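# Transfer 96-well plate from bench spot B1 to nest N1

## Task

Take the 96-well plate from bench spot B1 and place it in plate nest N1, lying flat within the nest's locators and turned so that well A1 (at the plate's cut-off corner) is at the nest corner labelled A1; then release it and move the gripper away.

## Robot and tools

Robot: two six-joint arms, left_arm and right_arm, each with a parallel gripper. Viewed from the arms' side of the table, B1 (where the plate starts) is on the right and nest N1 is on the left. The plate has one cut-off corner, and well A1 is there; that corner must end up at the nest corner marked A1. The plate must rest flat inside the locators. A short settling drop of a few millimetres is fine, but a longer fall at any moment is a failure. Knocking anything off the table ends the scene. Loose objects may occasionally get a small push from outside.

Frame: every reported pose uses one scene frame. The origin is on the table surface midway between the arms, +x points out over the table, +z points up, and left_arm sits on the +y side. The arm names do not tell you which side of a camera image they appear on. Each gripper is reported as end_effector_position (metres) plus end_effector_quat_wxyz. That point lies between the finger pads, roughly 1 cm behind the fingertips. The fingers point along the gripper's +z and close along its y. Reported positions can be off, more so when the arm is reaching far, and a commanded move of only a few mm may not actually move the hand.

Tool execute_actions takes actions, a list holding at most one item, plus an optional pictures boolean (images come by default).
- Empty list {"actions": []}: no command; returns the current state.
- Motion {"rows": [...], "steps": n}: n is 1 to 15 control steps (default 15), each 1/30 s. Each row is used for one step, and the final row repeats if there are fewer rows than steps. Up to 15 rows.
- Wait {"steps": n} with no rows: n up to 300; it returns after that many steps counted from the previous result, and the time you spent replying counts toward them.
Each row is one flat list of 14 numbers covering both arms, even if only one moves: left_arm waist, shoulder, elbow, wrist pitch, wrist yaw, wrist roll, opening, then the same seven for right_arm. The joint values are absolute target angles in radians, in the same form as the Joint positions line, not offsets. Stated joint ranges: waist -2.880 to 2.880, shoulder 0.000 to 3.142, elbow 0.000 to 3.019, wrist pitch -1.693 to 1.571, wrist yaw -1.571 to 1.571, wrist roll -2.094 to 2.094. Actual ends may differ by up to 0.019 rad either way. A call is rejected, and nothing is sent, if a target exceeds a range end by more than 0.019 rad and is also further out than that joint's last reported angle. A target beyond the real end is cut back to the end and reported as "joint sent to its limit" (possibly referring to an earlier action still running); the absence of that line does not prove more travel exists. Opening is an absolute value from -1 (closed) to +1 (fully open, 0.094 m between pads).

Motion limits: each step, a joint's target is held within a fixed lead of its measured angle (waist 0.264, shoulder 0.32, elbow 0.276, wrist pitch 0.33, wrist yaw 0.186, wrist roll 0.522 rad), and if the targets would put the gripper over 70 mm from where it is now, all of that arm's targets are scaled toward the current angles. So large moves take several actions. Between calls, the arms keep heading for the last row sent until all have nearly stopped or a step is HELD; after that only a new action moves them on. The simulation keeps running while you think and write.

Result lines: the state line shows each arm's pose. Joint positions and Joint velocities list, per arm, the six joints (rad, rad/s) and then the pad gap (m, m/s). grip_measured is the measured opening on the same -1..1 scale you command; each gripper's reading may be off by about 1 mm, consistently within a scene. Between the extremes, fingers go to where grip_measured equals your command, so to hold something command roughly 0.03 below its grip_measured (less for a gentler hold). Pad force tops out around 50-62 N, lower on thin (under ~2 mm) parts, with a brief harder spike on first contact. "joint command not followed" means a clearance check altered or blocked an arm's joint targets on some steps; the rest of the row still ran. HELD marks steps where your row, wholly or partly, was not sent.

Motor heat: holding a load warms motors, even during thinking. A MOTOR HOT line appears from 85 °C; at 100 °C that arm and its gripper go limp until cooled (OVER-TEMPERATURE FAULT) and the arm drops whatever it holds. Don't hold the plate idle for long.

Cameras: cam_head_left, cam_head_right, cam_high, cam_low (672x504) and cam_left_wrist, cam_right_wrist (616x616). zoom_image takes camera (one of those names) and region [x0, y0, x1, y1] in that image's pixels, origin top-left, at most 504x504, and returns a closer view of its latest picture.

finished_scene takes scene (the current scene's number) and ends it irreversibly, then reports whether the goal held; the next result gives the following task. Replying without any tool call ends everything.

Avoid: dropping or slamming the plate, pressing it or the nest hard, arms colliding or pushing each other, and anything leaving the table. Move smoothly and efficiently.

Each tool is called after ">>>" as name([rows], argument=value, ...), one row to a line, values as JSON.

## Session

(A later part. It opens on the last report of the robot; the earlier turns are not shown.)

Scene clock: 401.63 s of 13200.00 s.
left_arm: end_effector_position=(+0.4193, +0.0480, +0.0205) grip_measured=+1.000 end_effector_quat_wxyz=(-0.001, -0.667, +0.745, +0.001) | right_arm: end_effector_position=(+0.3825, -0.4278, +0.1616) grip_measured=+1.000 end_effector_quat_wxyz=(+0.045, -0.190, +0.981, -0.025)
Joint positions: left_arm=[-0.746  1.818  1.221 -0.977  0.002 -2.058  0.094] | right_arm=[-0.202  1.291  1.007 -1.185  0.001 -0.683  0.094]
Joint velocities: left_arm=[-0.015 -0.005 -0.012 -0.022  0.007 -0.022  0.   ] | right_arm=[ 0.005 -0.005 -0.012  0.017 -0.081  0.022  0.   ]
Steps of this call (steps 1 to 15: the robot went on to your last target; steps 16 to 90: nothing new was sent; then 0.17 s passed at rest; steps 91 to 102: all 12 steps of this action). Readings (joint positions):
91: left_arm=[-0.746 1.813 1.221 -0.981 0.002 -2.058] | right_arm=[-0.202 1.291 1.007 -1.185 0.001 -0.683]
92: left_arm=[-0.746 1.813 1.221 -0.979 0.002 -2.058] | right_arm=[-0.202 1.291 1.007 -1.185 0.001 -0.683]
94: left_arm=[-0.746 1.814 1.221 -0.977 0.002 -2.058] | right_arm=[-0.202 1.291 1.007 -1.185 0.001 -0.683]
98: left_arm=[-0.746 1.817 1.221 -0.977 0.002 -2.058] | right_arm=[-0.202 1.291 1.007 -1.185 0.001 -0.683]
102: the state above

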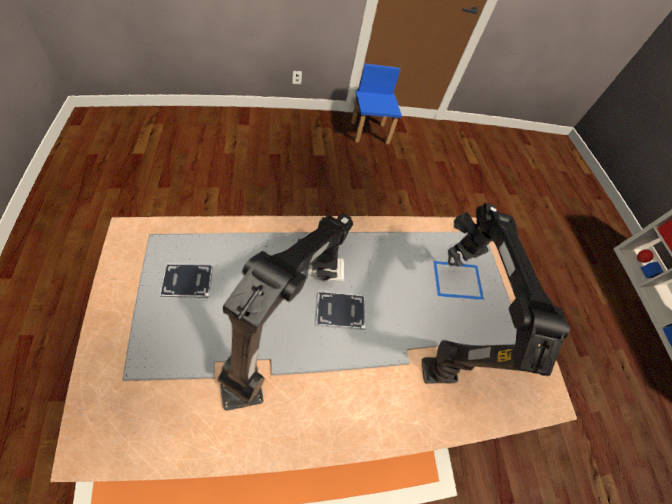

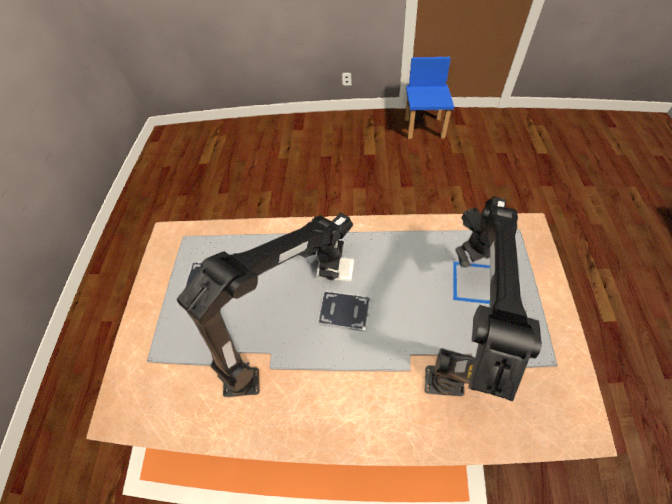

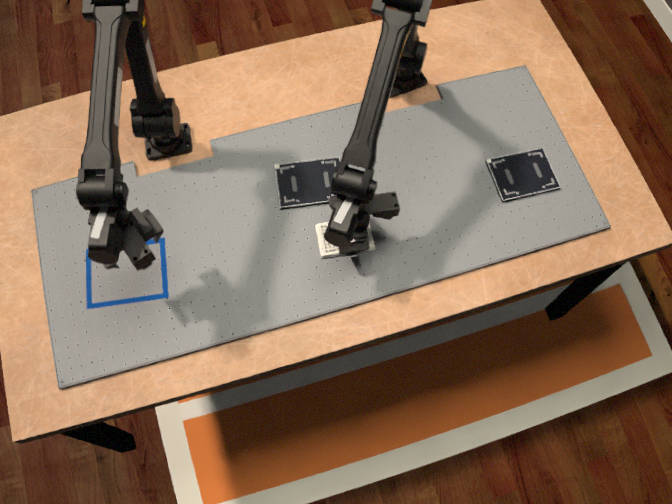

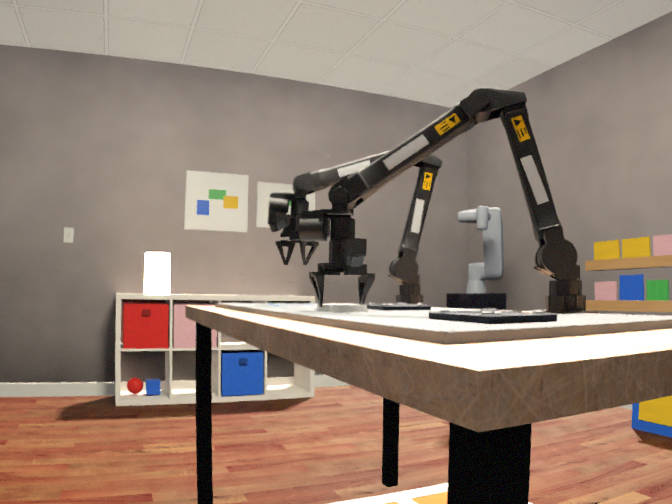

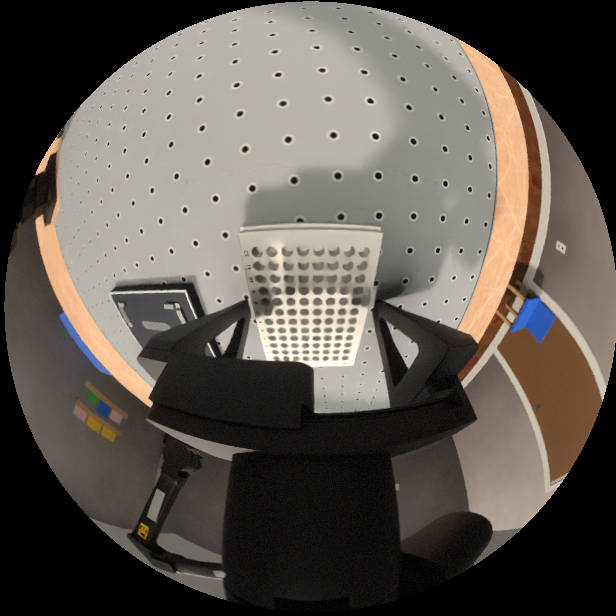

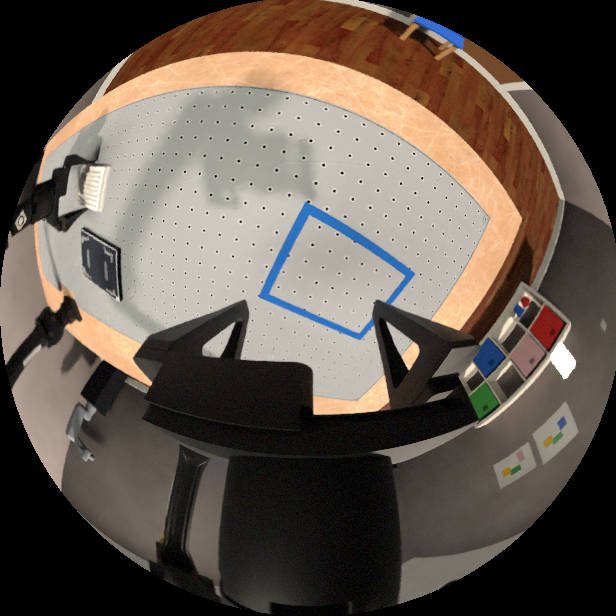

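>>> execute_actions([
  {"rows":[[-0.752,1.836,1.217,-0.960,0,-2.065,0.96,-0.2,1.3,1.0,-1.19,0,-0.67,1],[-0.752,1.838,1.217,-0.960,0,-2.065,0.93,-0.2,1.3,1.0,-1.19,0,-0.67,1],[-0.752,1.838,1.217,-0.960,0,-2.065,0.90,-0.2,1.3,1.0,-1.19,0,-0.67,1],[-0.752,1.838,1.217,-0.960,0,-2.065,0.87,-0.2,1.3,1.0,-1.19,0,-0.67,1],[-0.752,1.838,1.217,-0.960,0,-2.065,0.85,-0.2,1.3,1.0,-1.19,0,-0.67,1],[-0.752,1.838,1.217,-0.960,0,-2.065,0.83,-0.2,1.3,1.0,-1.19,0,-0.67,1],[-0.752,1.838,1.217,-0.960,0,-2.065,0.81,-0.2,1.3,1.0,-1.19,0,-0.67,1],[-0.752,1.838,1.217,-0.960,0,-2.065,0.79,-0.2,1.3,1.0,-1.19,0,-0.67,1],[-0.752,1.838,1.217,-0.960,0,-2.065,0.775,-0.2,1.3,1.0,-1.19,0,-0.67,1],[-0.752,1.838,1.217,-0.960,0,-2.065,0.76,-0.2,1.3,1.0,-1.19,0,-0.67,1],[-0.752,1.838,1.217,-0.960,0,-2.065,0.75,-0.2,1.3,1.0,-1.19,0,-0.67,1],[-0.752,1.838,1.217,-0.960,0,-2.065,0.74,-0.2,1.3,1.0,-1.19,0,-0.67,1],[-0.752,1.838,1.217,-0.960,0,-2.065,0.73,-0.2,1.3,1.0,-1.19,0,-0.67,1],[-0.752,1.838,1.217,-0.960,0,-2.065,0.72,-0.2,1.3,1.0,-1.19,0,-0.67,1],[-0.752,1.838,1.217,-0.960,0,-2.065,0.71,-0.2,1.3,1.0,-1.19,0,-0.67,1]],"steps":15},
], pictures=false)

>>> execute_actions([
  {"rows":[[-0.752,1.838,1.217,-0.960,0,-2.065,0.71,-0.2,1.3,1.0,-1.19,0,-0.67,1]],"steps":8},
])

>>> zoom_image(camera="cam_low", region=[295,250,400,320])

Scene clock: 412.20 s of 13200.00 s.
left_arm: end_effector_position=(+0.4197, +0.0475, +0.0194) grip_measured=+0.727 end_effector_quat_wxyz=(-0.001, -0.667, +0.746, +0.001) | right_arm: end_effector_position=(+0.3825, -0.4278, +0.1616) grip_measured=+1.000 end_effector_quat_wxyz=(+0.045, -0.190, +0.981, -0.025)
Joint positions: left_arm=[-0.746  1.82   1.221 -0.974  0.002 -2.058  0.081] | right_arm=[-0.202  1.291  1.007 -1.185  0.001 -0.683  0.094]
Joint velocities: left_arm=[-0.005 -0.005 -0.017  0.012  0.007 -0.051 -0.006] | right_arm=[-0.015  0.005 -0.017  0.007 -0.022  0.007  0.   ]
Steps of this call (steps 1 to 15: the robot went on to your last target; steps 16 to 90: nothing new was sent; then 7.07 s passed at rest; steps 91 to 105: all 15 steps of this action). Readings (joint positions):
91: left_arm=[-0.746 1.818 1.221 -0.977 0.002 -2.058] | right_arm=[-0.202 1.291 1.007 -1.185 0.001 -0.683]
92: left_arm=[-0.746 1.818 1.221 -0.976 0.002 -2.058] | right_arm=[-0.202 1.291 1.007 -1.185 0.001 -0.683]
94: left_arm=[-0.746 1.819 1.221 -0.974 0.002 -2.058] | right_arm=[-0.202 1.291 1.007 -1.185 0.001 -0.683]
98: left_arm=[-0.746 1.820 1.221 -0.974 0.002 -2.058] | right_arm=[-0.202 1.291 1.007 -1.185 0.001 -0.683]
105: the state above

Scene clock: 412.47 s of 13200.00 s.
left_arm: end_effector_position=(+0.4197, +0.0475, +0.0194) grip_measured=+0.724 end_effector_quat_wxyz=(-0.001, -0.667, +0.746, +0.001) | right_arm: end_effector_position=(+0.3825, -0.4278, +0.1616) grip_measured=+1.000 end_effector_quat_wxyz=(+0.045, -0.190, +0.981, -0.025)
Joint positions: left_arm=[-0.746  1.82   1.221 -0.974  0.002 -2.058  0.081] | right_arm=[-0.202  1.291  1.007 -1.185  0.001 -0.683  0.094]
Joint velocities: left_arm=[-0.005 -0.005  0.007  0.002 -0.066  0.037 -0.   ] | right_arm=[-0.015 -0.015  0.017 -0.017 -0.051 -0.022  0.   ]
Steps of this call (steps 1 to 8: all 8 steps of this action). Readings (joint positions):
1: left_arm=[-0.746 1.820 1.221 -0.974 0.002 -2.058] | right_arm=[-0.202 1.291 1.007 -1.185 0.001 -0.683]
2: left_arm=[-0.746 1.820 1.221 -0.974 0.002 -2.058] | right_arm=[-0.202 1.291 1.007 -1.185 0.001 -0.683]
4: left_arm=[-0.746 1.820 1.221 -0.974 0.002 -2.058] | right_arm=[-0.202 1.291 1.007 -1.185 0.001 -0.683]
8: the state above

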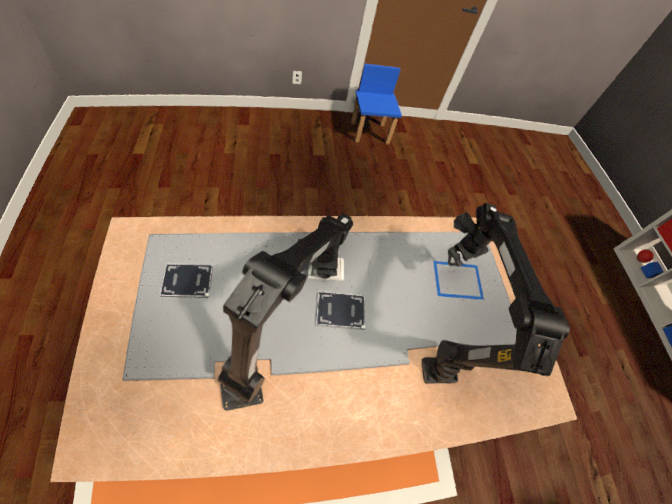

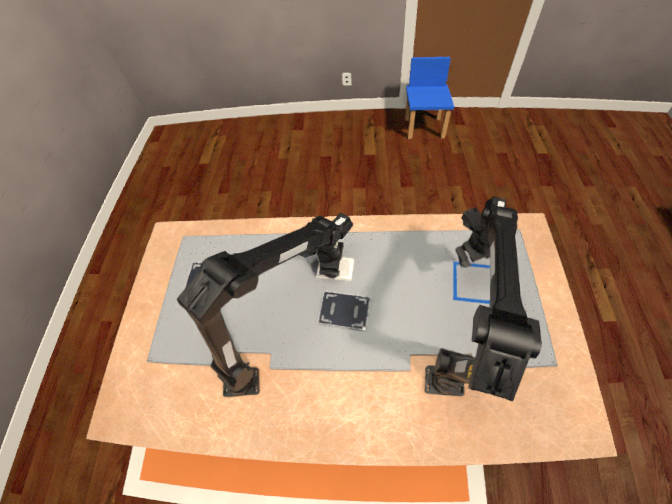

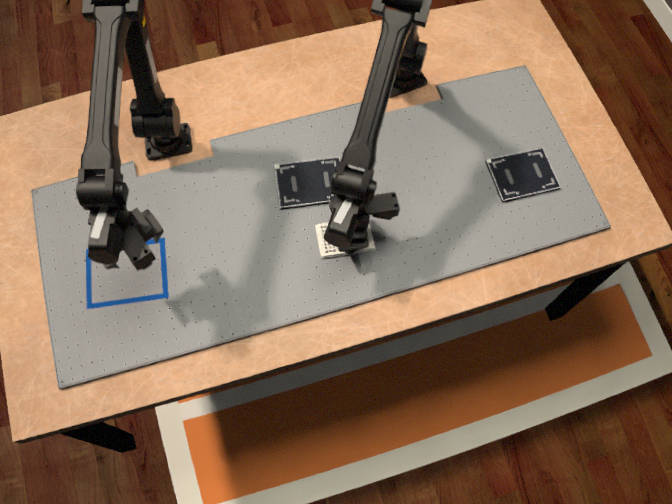

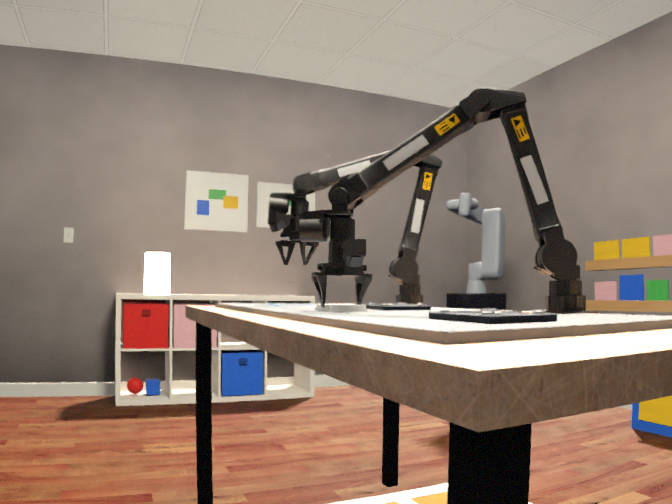

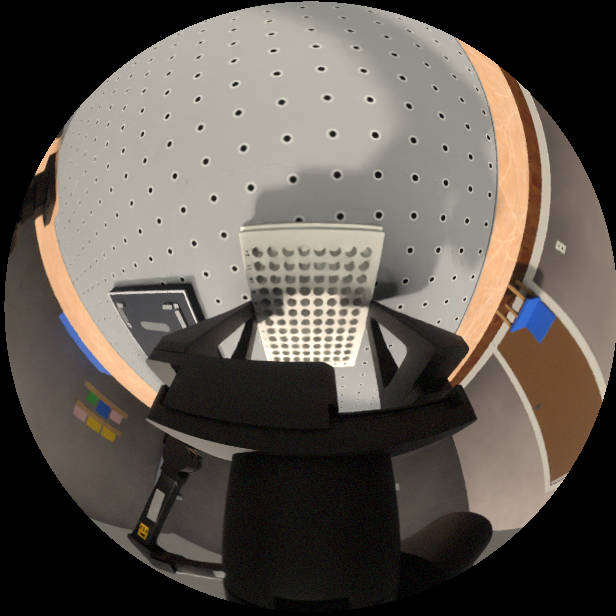

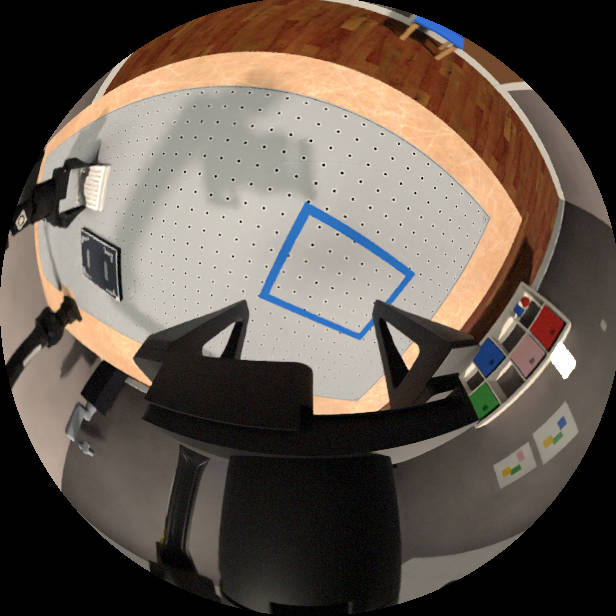

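Region (295, 250, 400, 320) of cam_low's 672x504 image, scaled by 4.800, with more detail than that image has.

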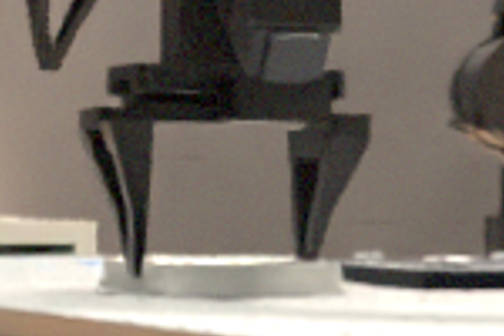

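>>> execute_actions([
  {"rows":[[-0.752,1.83,1.217,-0.965,0,-2.065,0.70,-0.2,1.3,1.0,-1.19,0,-0.67,1],[-0.752,1.823,1.217,-0.972,0,-2.065,0.69,-0.2,1.3,1.0,-1.19,0,-0.67,1],[-0.752,1.816,1.217,-0.978,0,-2.065,0.69,-0.2,1.3,1.0,-1.19,0,-0.67,1],[-0.752,1.81,1.217,-0.983,0,-2.065,0.69,-0.2,1.3,1.0,-1.19,0,-0.67,1],[-0.752,1.806,1.217,-0.987,0,-2.065,0.69,-0.2,1.3,1.0,-1.19,0,-0.67,1]],"steps":6},
], pictures=false)

>>> execute_actions([
  {"rows":[[-0.752,1.805,1.217,-0.988,0,-2.065,0.69,-0.2,1.3,1.0,-1.19,0,-0.67,1],[-0.752,1.801,1.217,-0.992,0,-2.065,0.69,-0.2,1.3,1.0,-1.19,0,-0.67,1],[-0.752,1.795,1.217,-0.998,0,-2.065,0.69,-0.2,1.3,1.0,-1.19,0,-0.67,1],[-0.752,1.787,1.217,-1.006,0,-2.065,0.69,-0.2,1.3,1.0,-1.19,0,-0.67,1],[-0.752,1.777,1.217,-1.016,0,-2.065,0.69,-0.2,1.3,1.0,-1.19,0,-0.67,1],[-0.752,1.766,1.217,-1.027,0,-2.065,0.69,-0.2,1.3,1.0,-1.19,0,-0.67,1],[-0.752,1.754,1.217,-1.039,0,-2.065,0.69,-0.2,1.3,1.0,-1.19,0,-0.67,1],[-0.752,1.742,1.217,-1.051,0,-2.065,0.69,-0.2,1.3,1.0,-1.19,0,-0.67,1],[-0.752,1.730,1.217,-1.063,0,-2.065,0.69,-0.2,1.3,1.0,-1.19,0,-0.67,1],[-0.752,1.719,1.217,-1.074,0,-2.065,0.69,-0.2,1.3,1.0,-1.19,0,-0.67,1],[-0.752,1.709,1.217,-1.084,0,-2.065,0.69,-0.2,1.3,1.0,-1.19,0,-0.67,1],[-0.752,1.701,1.217,-1.092,0,-2.065,0.69,-0.2,1.3,1.0,-1.19,0,-0.67,1],[-0.752,1.695,1.217,-1.098,0,-2.065,0.69,-0.2,1.3,1.0,-1.19,0,-0.67,1],[-0.752,1.691,1.217,-1.102,0,-2.065,0.69,-0.2,1.3,1.0,-1.19,0,-0.67,1],[-0.752,1.69,1.217,-1.103,0,-2.065,0.69,-0.2,1.3,1.0,-1.19,0,-0.67,1]],"steps":15},
])

Scene clock: 431.33 s of 13200.00 s.
left_arm: end_effector_position=(+0.4197, +0.0475, +0.0194) grip_measured=+0.710 end_effector_quat_wxyz=(-0.001, -0.667, +0.745, +0.001) | right_arm: end_effector_position=(+0.3825, -0.4278, +0.1616) grip_measured=+1.000 end_effector_quat_wxyz=(+0.045, -0.190, +0.981, -0.025)
Joint positions: left_arm=[-0.746  1.82   1.221 -0.974  0.002 -2.059  0.08 ] | right_arm=[-0.202  1.291  1.007 -1.185  0.001 -0.683  0.094]
Joint velocities: left_arm=[-0.005  0.005  0.002 -0.017 -0.022 -0.007 -0.   ] | right_arm=[-0.005  0.005 -0.002  0.017 -0.066  0.081  0.   ]
Steps of this call (steps 1 to 15: the robot went on to your last target; steps 16 to 90: nothing new was sent; then 15.67 s passed at rest; steps 91 to 96: all 6 steps of this action). Readings (joint positions):
91: left_arm=[-0.746 1.820 1.221 -0.974 0.002 -2.058] | right_arm=[-0.202 1.291 1.007 -1.185 0.001 -0.683]
92: left_arm=[-0.746 1.820 1.221 -0.974 0.002 -2.058] | right_arm=[-0.202 1.291 1.007 -1.185 0.001 -0.683]
94: left_arm=[-0.746 1.820 1.221 -0.974 0.002 -2.059] | right_arm=[-0.202 1.291 1.007 -1.185 0.001 -0.683]
96: the state above

Scene clock: 431.83 s of 13200.00 s.
left_arm: end_effector_position=(+0.4019, +0.0596, +0.0572) grip_measured=+0.710 end_effector_quat_wxyz=(-0.005, -0.667, +0.745, +0.016) | right_arm: end_effector_position=(+0.3825, -0.4278, +0.1616) grip_measured=+1.000 end_effector_quat_wxyz=(+0.045, -0.190, +0.981, -0.025)
Joint positions: left_arm=[-0.746  1.737  1.217 -1.084  0.002 -2.059  0.08 ] | right_arm=[-0.202  1.291  1.007 -1.185  0.001 -0.683  0.094]
Joint velocities: left_arm=[-0.005 -0.357  0.012 -0.139 -0.037  0.007 -0.001] | right_arm=[-0.015 -0.015 -0.012 -0.002 -0.081 -0.022  0.   ]
Steps of this call (steps 1 to 15: all 15 steps of this action). Readings (joint positions):
1: left_arm=[-0.746 1.820 1.221 -0.974 0.002 -2.059] | right_arm=[-0.202 1.291 1.007 -1.185 0.001 -0.683]
2: left_arm=[-0.746 1.820 1.221 -0.975 0.002 -2.059] | right_arm=[-0.202 1.291 1.007 -1.185 0.001 -0.683]
4: left_arm=[-0.746 1.820 1.221 -0.982 0.002 -2.059] | right_arm=[-0.202 1.291 1.007 -1.185 0.001 -0.683]
8: left_arm=[-0.746 1.812 1.221 -1.016 0.002 -2.059] | right_arm=[-0.202 1.291 1.007 -1.185 0.001 -0.683]
15: the state above

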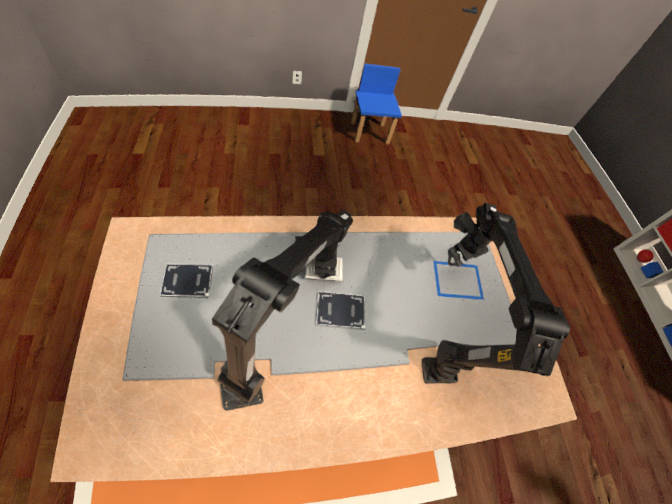

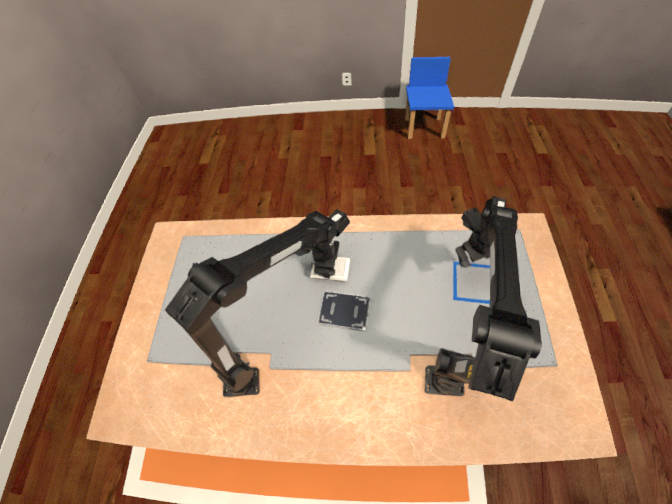

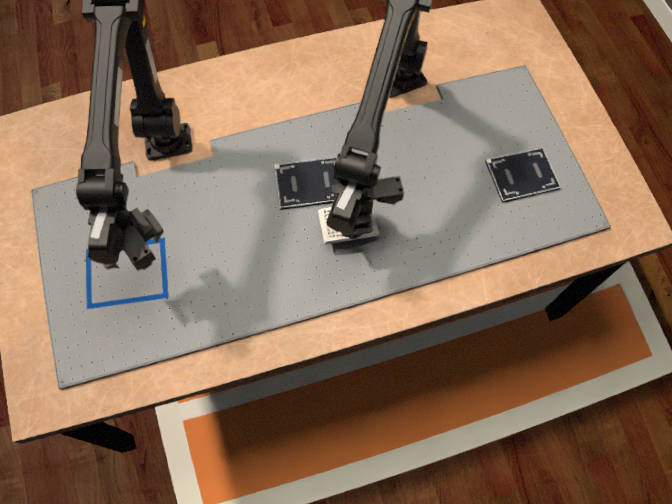

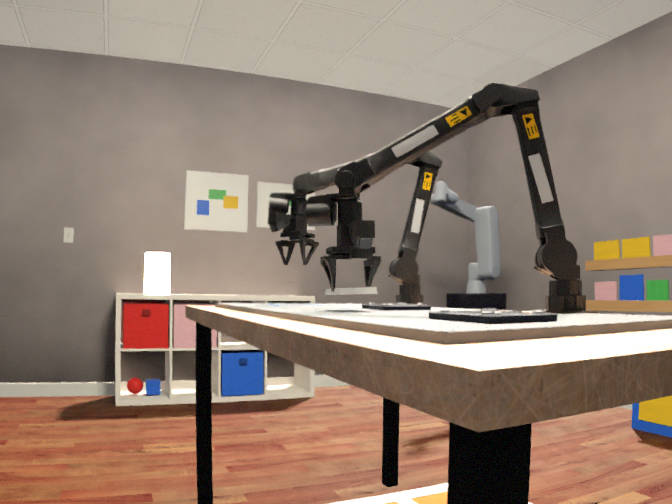

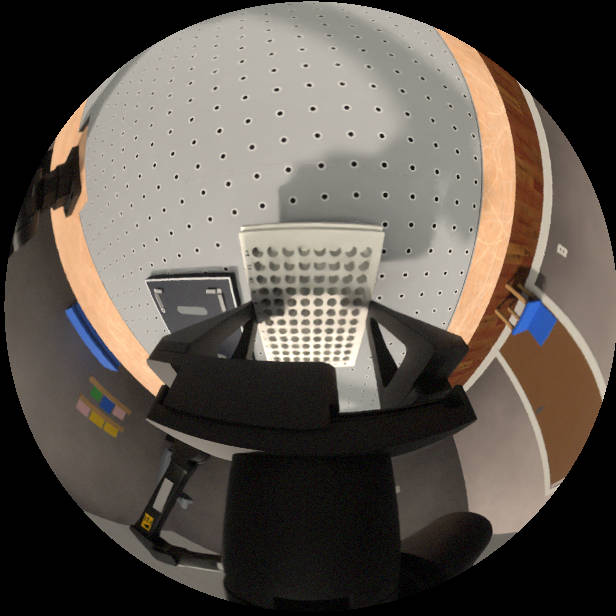

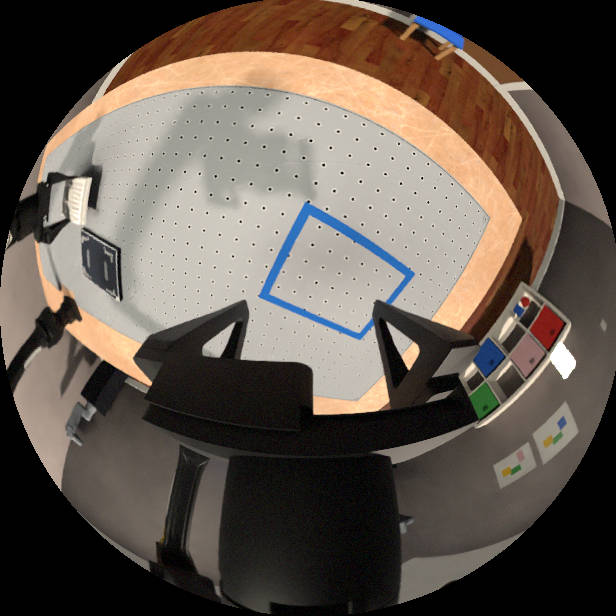

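>>> execute_actions([
  {"rows":[[-0.751,1.690,1.217,-1.103,0,-2.064,0.68,-0.2,1.3,1.0,-1.19,0,-0.67,1],[-0.746,1.689,1.216,-1.103,0,-2.060,0.68,-0.2,1.3,1.0,-1.19,0,-0.67,1],[-0.740,1.689,1.215,-1.102,0,-2.053,0.68,-0.2,1.3,1.0,-1.19,0,-0.67,1],[-0.730,1.688,1.214,-1.102,0,-2.044,0.68,-0.2,1.3,1.0,-1.19,0,-0.67,1],[-0.718,1.686,1.212,-1.101,0,-2.033,0.68,-0.2,1.3,1.0,-1.19,0,-0.67,1],[-0.703,1.685,1.210,-1.100,0,-2.019,0.68,-0.2,1.3,1.0,-1.19,0,-0.67,1],[-0.686,1.683,1.207,-1.099,0,-2.002,0.68,-0.2,1.3,1.0,-1.19,0,-0.67,1],[-0.666,1.681,1.204,-1.097,0,-1.984,0.68,-0.2,1.3,1.0,-1.19,0,-0.67,1],[-0.644,1.678,1.201,-1.096,0,-1.963,0.68,-0.2,1.3,1.0,-1.19,0,-0.67,1],[-0.620,1.676,1.197,-1.094,0,-1.940,0.68,-0.2,1.3,1.0,-1.19,0,-0.67,1],[-0.593,1.673,1.193,-1.093,0,-1.915,0.68,-0.2,1.3,1.0,-1.19,0,-0.67,1],[-0.565,1.670,1.189,-1.091,0,-1.888,0.68,-0.2,1.3,1.0,-1.19,0,-0.67,1],[-0.534,1.667,1.185,-1.089,0,-1.859,0.68,-0.2,1.3,1.0,-1.19,0,-0.67,1],[-0.503,1.663,1.180,-1.087,0,-1.829,0.68,-0.2,1.3,1.0,-1.19,0,-0.67,1],[-0.469,1.660,1.175,-1.085,0,-1.798,0.68,-0.2,1.3,1.0,-1.19,0,-0.67,1]],"steps":15},
], pictures=false)

>>> execute_actions([
  {"rows":[[-0.434,1.656,1.170,-1.082,0,-1.765,0.68,-0.2,1.3,1.0,-1.19,0,-0.67,1],[-0.398,1.652,1.164,-1.080,0,-1.730,0.68,-0.2,1.3,1.0,-1.19,0,-0.67,1],[-0.361,1.648,1.159,-1.077,0,-1.695,0.68,-0.2,1.3,1.0,-1.19,0,-0.67,1],[-0.323,1.644,1.153,-1.075,0,-1.659,0.68,-0.2,1.3,1.0,-1.19,0,-0.67,1],[-0.284,1.640,1.147,-1.072,0,-1.623,0.68,-0.2,1.3,1.0,-1.19,0,-0.67,1],[-0.245,1.635,1.141,-1.070,0,-1.586,0.68,-0.2,1.3,1.0,-1.19,0,-0.67,1],[-0.206,1.631,1.135,-1.067,0,-1.549,0.68,-0.2,1.3,1.0,-1.19,0,-0.67,1],[-0.166,1.627,1.130,-1.065,0,-1.511,0.68,-0.2,1.3,1.0,-1.19,0,-0.67,1],[-0.127,1.623,1.124,-1.062,0,-1.474,0.68,-0.2,1.3,1.0,-1.19,0,-0.67,1],[-0.088,1.618,1.118,-1.060,0,-1.437,0.68,-0.2,1.3,1.0,-1.19,0,-0.67,1],[-0.049,1.614,1.112,-1.057,0,-1.401,0.68,-0.2,1.3,1.0,-1.19,0,-0.67,1],[-0.011,1.610,1.106,-1.055,0,-1.365,0.68,-0.2,1.3,1.0,-1.19,0,-0.67,1],[0.026,1.606,1.101,-1.052,0,-1.330,0.68,-0.2,1.3,1.0,-1.19,0,-0.67,1],[0.062,1.602,1.095,-1.050,0,-1.295,0.68,-0.2,1.3,1.0,-1.19,0,-0.67,1],[0.097,1.599,1.090,-1.048,0,-1.263,0.68,-0.2,1.3,1.0,-1.19,0,-0.67,1]],"steps":15},
], pictures=false)

>>> execute_actions([
  {"rows":[[0.131,1.595,1.085,-1.045,0,-1.231,0.68,-0.2,1.3,1.0,-1.19,0,-0.67,1],[0.162,1.591,1.080,-1.043,0,-1.201,0.68,-0.2,1.3,1.0,-1.19,0,-0.67,1],[0.193,1.588,1.076,-1.041,0,-1.172,0.68,-0.2,1.3,1.0,-1.19,0,-0.67,1],[0.221,1.585,1.072,-1.039,0,-1.145,0.68,-0.2,1.3,1.0,-1.19,0,-0.67,1],[0.248,1.582,1.068,-1.038,0,-1.120,0.68,-0.2,1.3,1.0,-1.19,0,-0.67,1],[0.272,1.580,1.064,-1.036,0,-1.097,0.68,-0.2,1.3,1.0,-1.19,0,-0.67,1],[0.294,1.577,1.061,-1.035,0,-1.076,0.68,-0.2,1.3,1.0,-1.19,0,-0.67,1],[0.314,1.575,1.058,-1.033,0,-1.058,0.68,-0.2,1.3,1.0,-1.19,0,-0.67,1],[0.331,1.573,1.055,-1.032,0,-1.041,0.68,-0.2,1.3,1.0,-1.19,0,-0.67,1],[0.346,1.572,1.053,-1.031,0,-1.027,0.68,-0.2,1.3,1.0,-1.19,0,-0.67,1],[0.358,1.570,1.051,-1.030,0,-1.016,0.68,-0.2,1.3,1.0,-1.19,0,-0.67,1],[0.368,1.569,1.050,-1.030,0,-1.007,0.68,-0.2,1.3,1.0,-1.19,0,-0.67,1],[0.374,1.569,1.049,-1.029,0,-1.000,0.68,-0.2,1.3,1.0,-1.19,0,-0.67,1],[0.379,1.568,1.048,-1.029,0,-0.996,0.68,-0.2,1.3,1.0,-1.19,0,-0.67,1],[0.380,1.568,1.048,-1.029,0,-0.995,0.68,-0.2,1.3,1.0,-1.19,0,-0.67,1]],"steps":15},
], pictures=false)

>>> execute_actions([
  {"steps":15},
])

Scene clock: 456.10 s of 13200.00 s.
left_arm: end_effector_position=(+0.4359, +0.1456, +0.0629) grip_measured=+0.710 end_effector_quat_wxyz=(-0.008, -0.683, +0.730, +0.016) | right_arm: end_effector_position=(+0.3825, -0.4278, +0.1616) grip_measured=+1.000 end_effector_quat_wxyz=(+0.045, -0.190, +0.981, -0.025)
Joint positions: left_arm=[-0.55   1.704  1.189 -1.092  0.002 -1.906  0.08 ] | right_arm=[-0.202  1.291  1.007 -1.185  0.001 -0.683  0.094]
Joint velocities: left_arm=[ 1.05  -0.005 -0.12   0.007  0.037  0.564  0.   ] | right_arm=[-0.005  0.005  0.007 -0.002  0.081 -0.095  0.   ]
Steps of this call (steps 1 to 30: the robot went on to your last target; steps 31 to 90: nothing new was sent; then 20.77 s passed at rest; steps 91 to 105: all 15 steps of this action). Readings (joint positions):
91: left_arm=[-0.746 1.704 1.217 -1.092 0.002 -2.059] | right_arm=[-0.202 1.291 1.007 -1.185 0.001 -0.683]
92: left_arm=[-0.746 1.704 1.217 -1.092 0.002 -2.059] | right_arm=[-0.202 1.291 1.007 -1.185 0.001 -0.683]
94: left_arm=[-0.746 1.704 1.217 -1.092 0.002 -2.057] | right_arm=[-0.202 1.291 1.007 -1.185 0.001 -0.683]
98: left_arm=[-0.725 1.704 1.214 -1.092 0.002 -2.032] | right_arm=[-0.202 1.291 1.007 -1.185 0.001 -0.683]
105: the state above

Scene clock: 456.60 s of 13200.00 s.
left_arm: end_effector_position=(+0.4411, +0.4080, +0.0625) grip_measured=+0.710 end_effector_quat_wxyz=(-0.012, -0.717, +0.696, +0.008) | right_arm: end_effector_position=(+0.3825, -0.4278, +0.1616) grip_measured=+1.000 end_effector_quat_wxyz=(+0.045, -0.190, +0.981, -0.025)
Joint positions: left_arm=[ 0.039  1.643  1.106 -1.063  0.002 -1.415  0.08 ] | right_arm=[-0.202  1.291  1.007 -1.185  0.001 -0.683  0.094]
Joint velocities: left_arm=[ 1.07  -0.142 -0.149  0.066  0.066  1.121 -0.001] | right_arm=[-0.015  0.015 -0.002 -0.012 -0.022 -0.066  0.   ]
Steps of this call (steps 1 to 15: all 15 steps of this action). Readings (joint positions):
1: left_arm=[-0.513 1.704 1.184 -1.092 0.002 -1.881] | right_arm=[-0.202 1.291 1.007 -1.185 0.001 -0.683]
2: left_arm=[-0.475 1.702 1.179 -1.091 0.002 -1.853] | right_arm=[-0.202 1.291 1.007 -1.185 0.001 -0.683]
4: left_arm=[-0.396 1.698 1.168 -1.088 0.002 -1.794] | right_arm=[-0.202 1.291 1.007 -1.185 0.001 -0.683]
8: left_arm=[-0.234 1.681 1.145 -1.079 0.002 -1.662] | right_arm=[-0.202 1.291 1.007 -1.185 0.001 -0.683]
15: the state above

Scene clock: 457.10 s of 13200.00 s.
left_arm: end_effector_position=(+0.3745, +0.5402, +0.0608) grip_measured=+0.710 end_effector_quat_wxyz=(-0.012, -0.709, +0.705, +0.002) | right_arm: end_effector_position=(+0.3825, -0.4278, +0.1616) grip_measured=+1.000 end_effector_quat_wxyz=(+0.045, -0.190, +0.981, -0.025)
Joint positions: left_arm=[ 0.383  1.604  1.053 -1.044  0.002 -1.047  0.08 ] | right_arm=[-0.202  1.291  1.007 -1.185  0.001 -0.683  0.094]
Joint velocities: left_arm=[ 0.122 -0.044 -0.042  0.012  0.007  0.3   -0.   ] | right_arm=[ 0.005 -0.005 -0.012 -0.002 -0.066 -0.051  0.   ]
Steps of this call (steps 1 to 15: all 15 steps of this action). Readings (joint positions):
1: left_arm=[0.075 1.638 1.101 -1.060 0.002 -1.381] | right_arm=[-0.202 1.291 1.007 -1.185 0.001 -0.683]
2: left_arm=[0.110 1.634 1.096 -1.059 0.002 -1.348] | right_arm=[-0.202 1.291 1.007 -1.185 0.001 -0.683]
4: left_arm=[0.177 1.627 1.086 -1.054 0.002 -1.283] | right_arm=[-0.202 1.291 1.007 -1.185 0.001 -0.683]
8: left_arm=[0.286 1.616 1.069 -1.049 0.002 -1.171] | right_arm=[-0.202 1.291 1.007 -1.185 0.001 -0.683]
15: the state above

Scene clock: 457.60 s of 13200.00 s.
left_arm: end_effector_position=(+0.3738, +0.5413, +0.0610) grip_measured=+0.710 end_effector_quat_wxyz=(-0.012, -0.695, +0.719, +0.002) | right_arm: end_effector_position=(+0.3825, -0.4278, +0.1616) grip_measured=+1.000 end_effector_quat_wxyz=(+0.045, -0.190, +0.981, -0.025)
Joint positions: left_arm=[ 0.386  1.603  1.052 -1.043  0.002 -1.003  0.08 ] | right_arm=[-0.202  1.291  1.007 -1.185  0.001 -0.683  0.094]
Joint velocities: left_arm=[-0.015 -0.015 -0.007 -0.007 -0.022  0.095 -0.001] | right_arm=[ 0.005  0.005  0.017 -0.022  0.007  0.022  0.   ]
Steps of this call (steps 1 to 15: the robot went on to your last target). Readings (joint positions):
1: left_arm=[0.386 1.604 1.052 -1.044 0.002 -1.038] | right_arm=[-0.202 1.291 1.007 -1.185 0.001 -0.683]
2: left_arm=[0.387 1.603 1.052 -1.044 0.002 -1.031] | right_arm=[-0.202 1.291 1.007 -1.185 0.001 -0.683]
4: left_arm=[0.386 1.603 1.052 -1.044 0.002 -1.021] | right_arm=[-0.202 1.291 1.007 -1.185 0.001 -0.683]
8: left_arm=[0.386 1.603 1.052 -1.043 0.002 -1.010] | right_arm=[-0.202 1.291 1.007 -1.185 0.001 -0.683]
15: the state above

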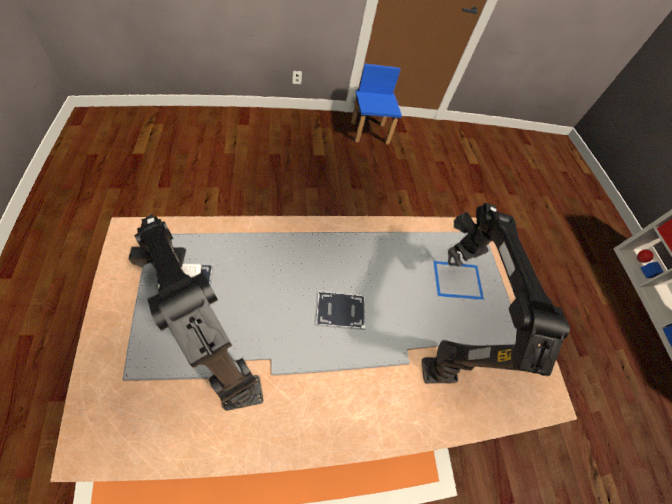

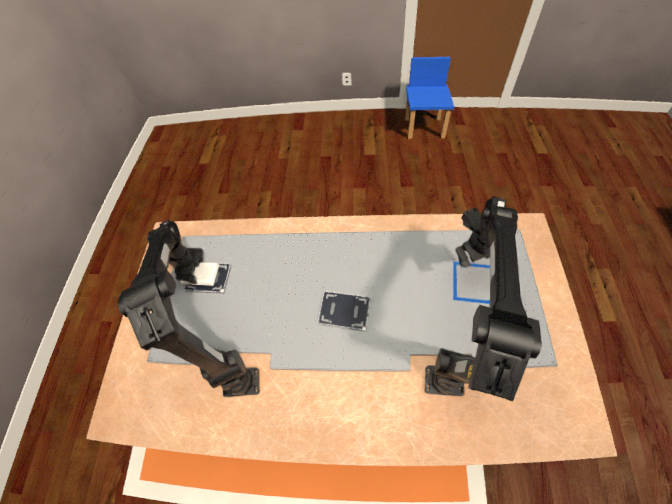

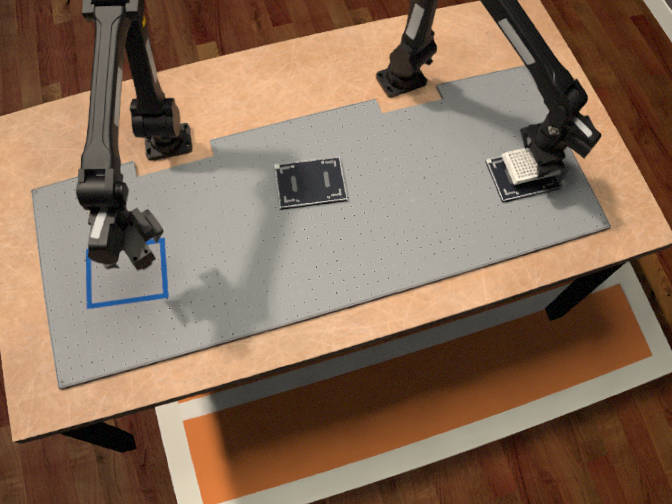

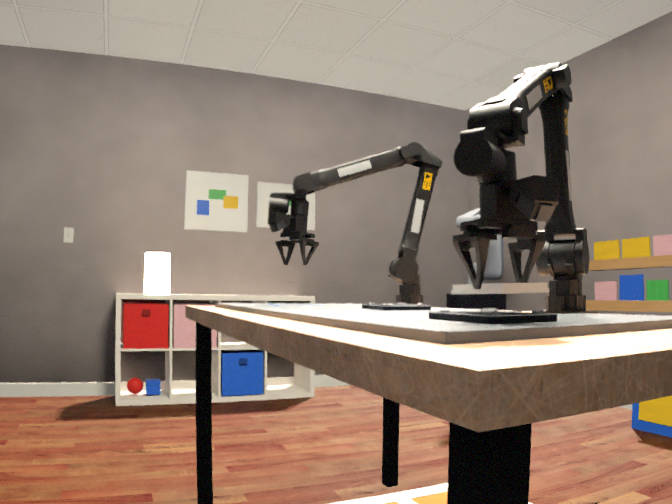

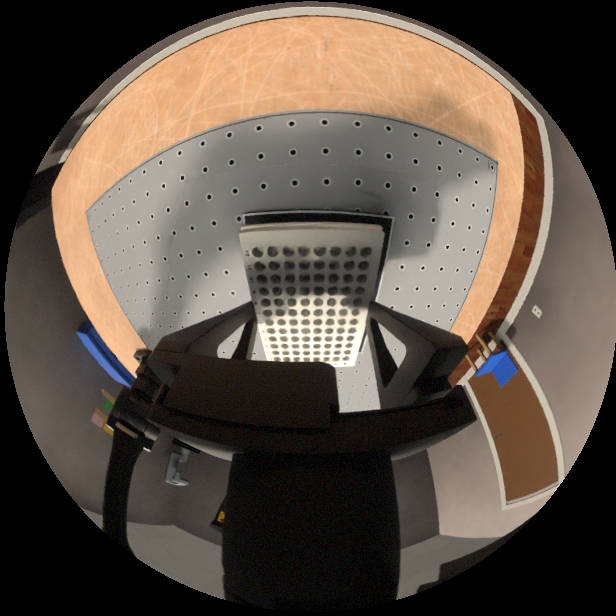

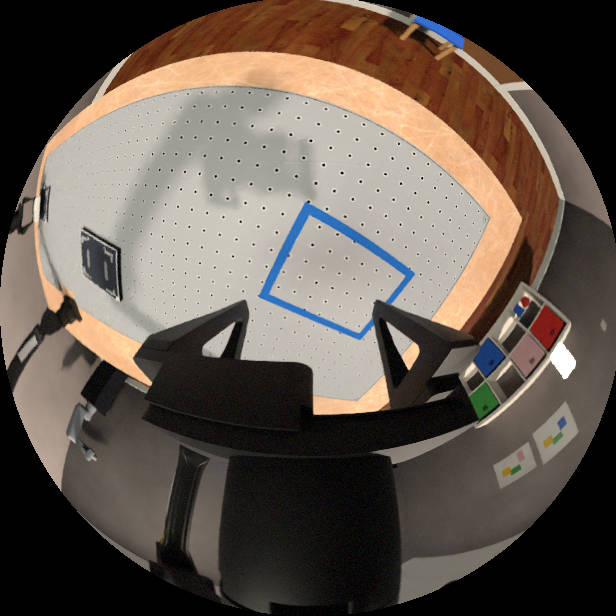

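>>> execute_actions([
  {"rows":[[0.38,1.58,1.048,-1.025,0,-0.995,0.68,-0.2,1.3,1.0,-1.19,0,-0.67,1],[0.38,1.592,1.047,-1.020,0,-0.995,0.68,-0.2,1.3,1.0,-1.19,0,-0.67,1],[0.38,1.603,1.046,-1.014,0,-0.995,0.68,-0.2,1.3,1.0,-1.19,0,-0.67,1],[0.38,1.612,1.044,-1.007,0,-0.995,0.68,-0.2,1.3,1.0,-1.19,0,-0.67,1],[0.38,1.618,1.042,-1.000,0,-0.995,0.68,-0.2,1.3,1.0,-1.19,0,-0.67,1],[0.38,1.623,1.040,-0.993,0,-0.995,0.68,-0.2,1.3,1.0,-1.19,0,-0.67,1],[0.38,1.628,1.037,-0.986,0,-0.995,0.68,-0.2,1.3,1.0,-1.19,0,-0.67,1],[0.38,1.632,1.034,-0.979,0,-0.995,0.68,-0.2,1.3,1.0,-1.19,0,-0.67,1],[0.38,1.636,1.031,-0.972,0,-0.995,0.68,-0.2,1.3,1.0,-1.19,0,-0.67,1],[0.38,1.639,1.029,-0.966,0,-0.995,0.68,-0.2,1.3,1.0,-1.19,0,-0.67,1],[0.38,1.641,1.027,-0.961,0,-0.995,0.68,-0.2,1.3,1.0,-1.19,0,-0.67,1],[0.38,1.642,1.026,-0.957,0,-0.995,0.68,-0.2,1.3,1.0,-1.19,0,-0.67,1],[0.38,1.642,1.025,-0.955,0,-0.995,0.68,-0.2,1.3,1.0,-1.19,0,-0.67,1]],"steps":15},
], pictures=false)

>>> execute_actions([
  {"steps":10},
])

>>> zoom_image(camera="cam_left_wrist", region=[210,180,420,320])

>>> zoom_image(camera="cam_low", region=[420,250,570,335])

>>> zoom_image(camera="cam_high", region=[470,130,580,215])

Scene clock: 472.70 s of 13200.00 s.
left_arm: end_effector_position=(+0.3777, +0.5435, +0.0415) grip_measured=+0.710 end_effector_quat_wxyz=(-0.003, -0.694, +0.720, -0.000) | right_arm: end_effector_position=(+0.3825, -0.4278, +0.1616) grip_measured=+1.000 end_effector_quat_wxyz=(+0.045, -0.190, +0.981, -0.025)
Joint positions: left_arm=[ 0.386  1.632  1.028 -0.972  0.002 -1.002  0.08 ] | right_arm=[-0.202  1.291  1.007 -1.185  0.001 -0.683  0.094]
Joint velocities: left_arm=[-0.005  0.083 -0.037  0.027 -0.022  0.037  0.   ] | right_arm=[-0.005  0.005  0.022  0.007 -0.095  0.037  0.   ]
Steps of this call (steps 1 to 15: the robot went on to your last target; steps 16 to 90: nothing new was sent; then 11.60 s passed at rest; steps 91 to 105: all 15 steps of this action). Readings (joint positions):
91: left_arm=[0.386 1.603 1.052 -1.043 0.002 -1.002] | right_arm=[-0.202 1.291 1.007 -1.185 0.001 -0.683]
92: left_arm=[0.386 1.603 1.052 -1.041 0.002 -1.002] | right_arm=[-0.202 1.291 1.007 -1.185 0.001 -0.683]
94: left_arm=[0.386 1.603 1.051 -1.032 0.002 -1.002] | right_arm=[-0.202 1.291 1.007 -1.185 0.001 -0.683]
98: left_arm=[0.386 1.606 1.045 -1.006 0.002 -1.002] | right_arm=[-0.202 1.291 1.007 -1.185 0.001 -0.683]
105: the state above

Scene clock: 473.03 s of 13200.00 s.
left_arm: end_effector_position=(+0.3772, +0.5433, +0.0395) grip_measured=+0.710 end_effector_quat_wxyz=(-0.004, -0.694, +0.720, +0.000) | right_arm: end_effector_position=(+0.3825, -0.4278, +0.1616) grip_measured=+1.000 end_effector_quat_wxyz=(+0.045, -0.190, +0.981, -0.025)
Joint positions: left_arm=[ 0.386  1.636  1.026 -0.969  0.002 -1.002  0.08 ] | right_arm=[-0.202  1.291  1.007 -1.185  0.001 -0.683  0.094]
Joint velocities: left_arm=[-0.005  0.005 -0.002 -0.002 -0.007  0.051 -0.001] | right_arm=[ 0.005 -0.015 -0.027 -0.002 -0.022  0.066  0.   ]
Steps of this call (steps 1 to 10: the robot went on to your last target). Readings (joint positions):
1: left_arm=[0.386 1.635 1.027 -0.971 0.002 -1.002] | right_arm=[-0.202 1.291 1.007 -1.185 0.001 -0.683]
2: left_arm=[0.386 1.636 1.026 -0.971 0.002 -1.002] | right_arm=[-0.202 1.291 1.007 -1.185 0.001 -0.683]
4: left_arm=[0.386 1.636 1.026 -0.970 0.002 -1.002] | right_arm=[-0.202 1.291 1.007 -1.185 0.001 -0.683]
8: left_arm=[0.386 1.636 1.026 -0.969 0.002 -1.002] | right_arm=[-0.202 1.291 1.007 -1.185 0.001 -0.683]
10: the state above

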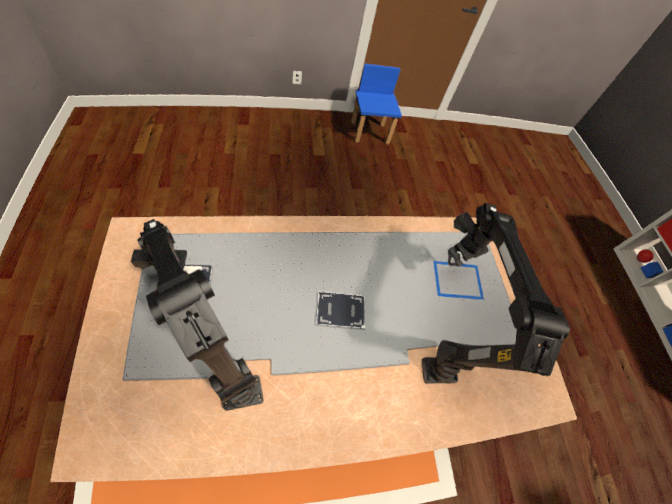

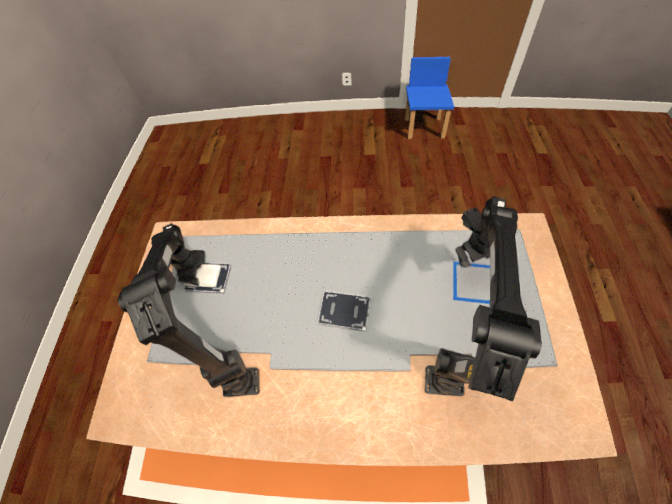

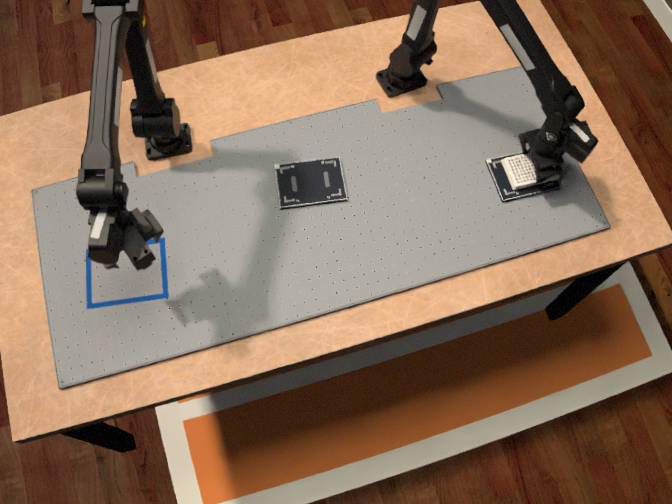

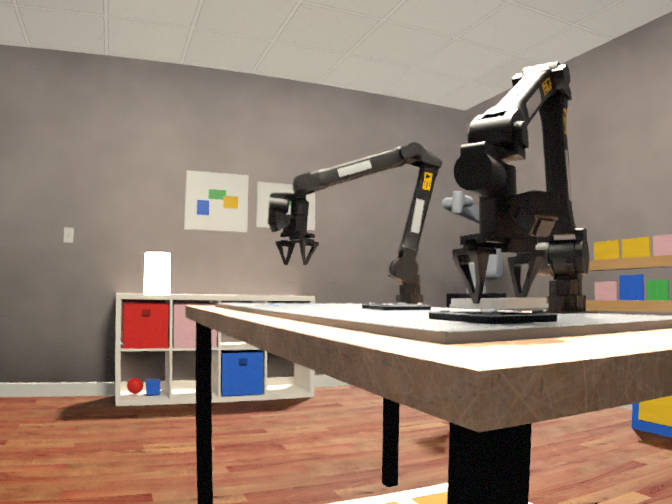

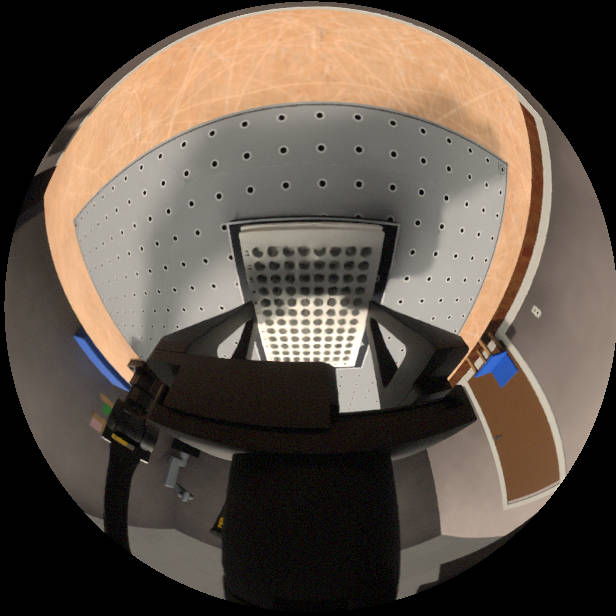

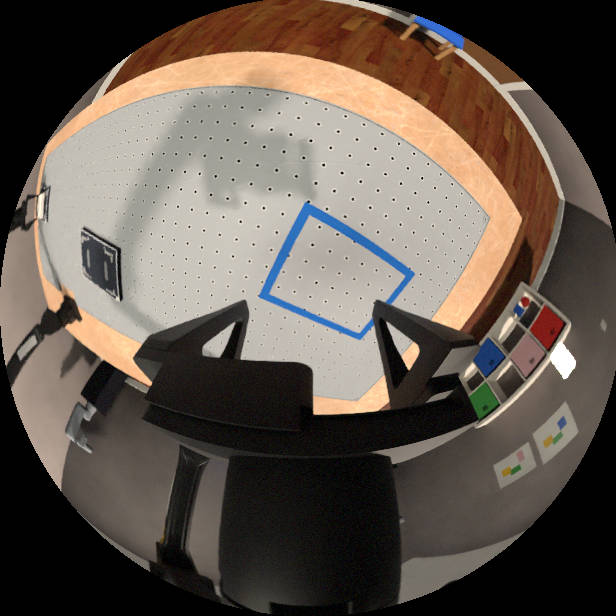

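Region (210, 180, 420, 320) of cam_left_wrist's 616x616 image, scaled by 2.400, with more detail than that image has.

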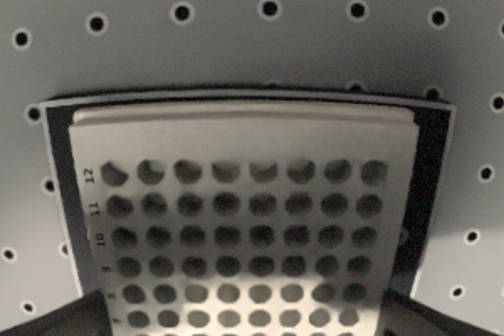

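Region (420, 250, 570, 335) of cam_low's 672x504 image, scaled by 3.360, with more detail than that image has; it fills the top 286 rows of this view, and the rest is white.

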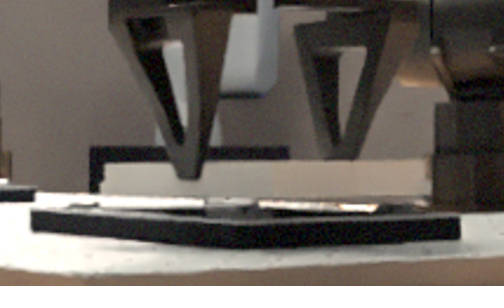

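Region (470, 130, 580, 215) of cam_high's 672x504 image, scaled by 4.582, with more detail than that image has; it fills the top 389 rows of this view, and the rest is white.

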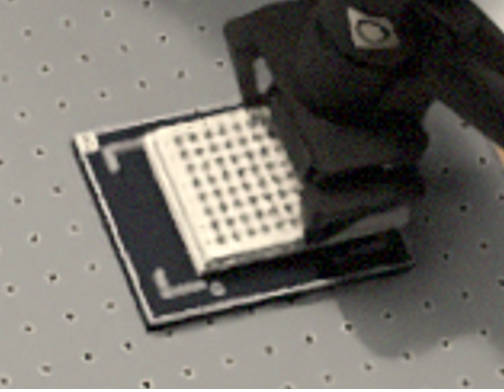

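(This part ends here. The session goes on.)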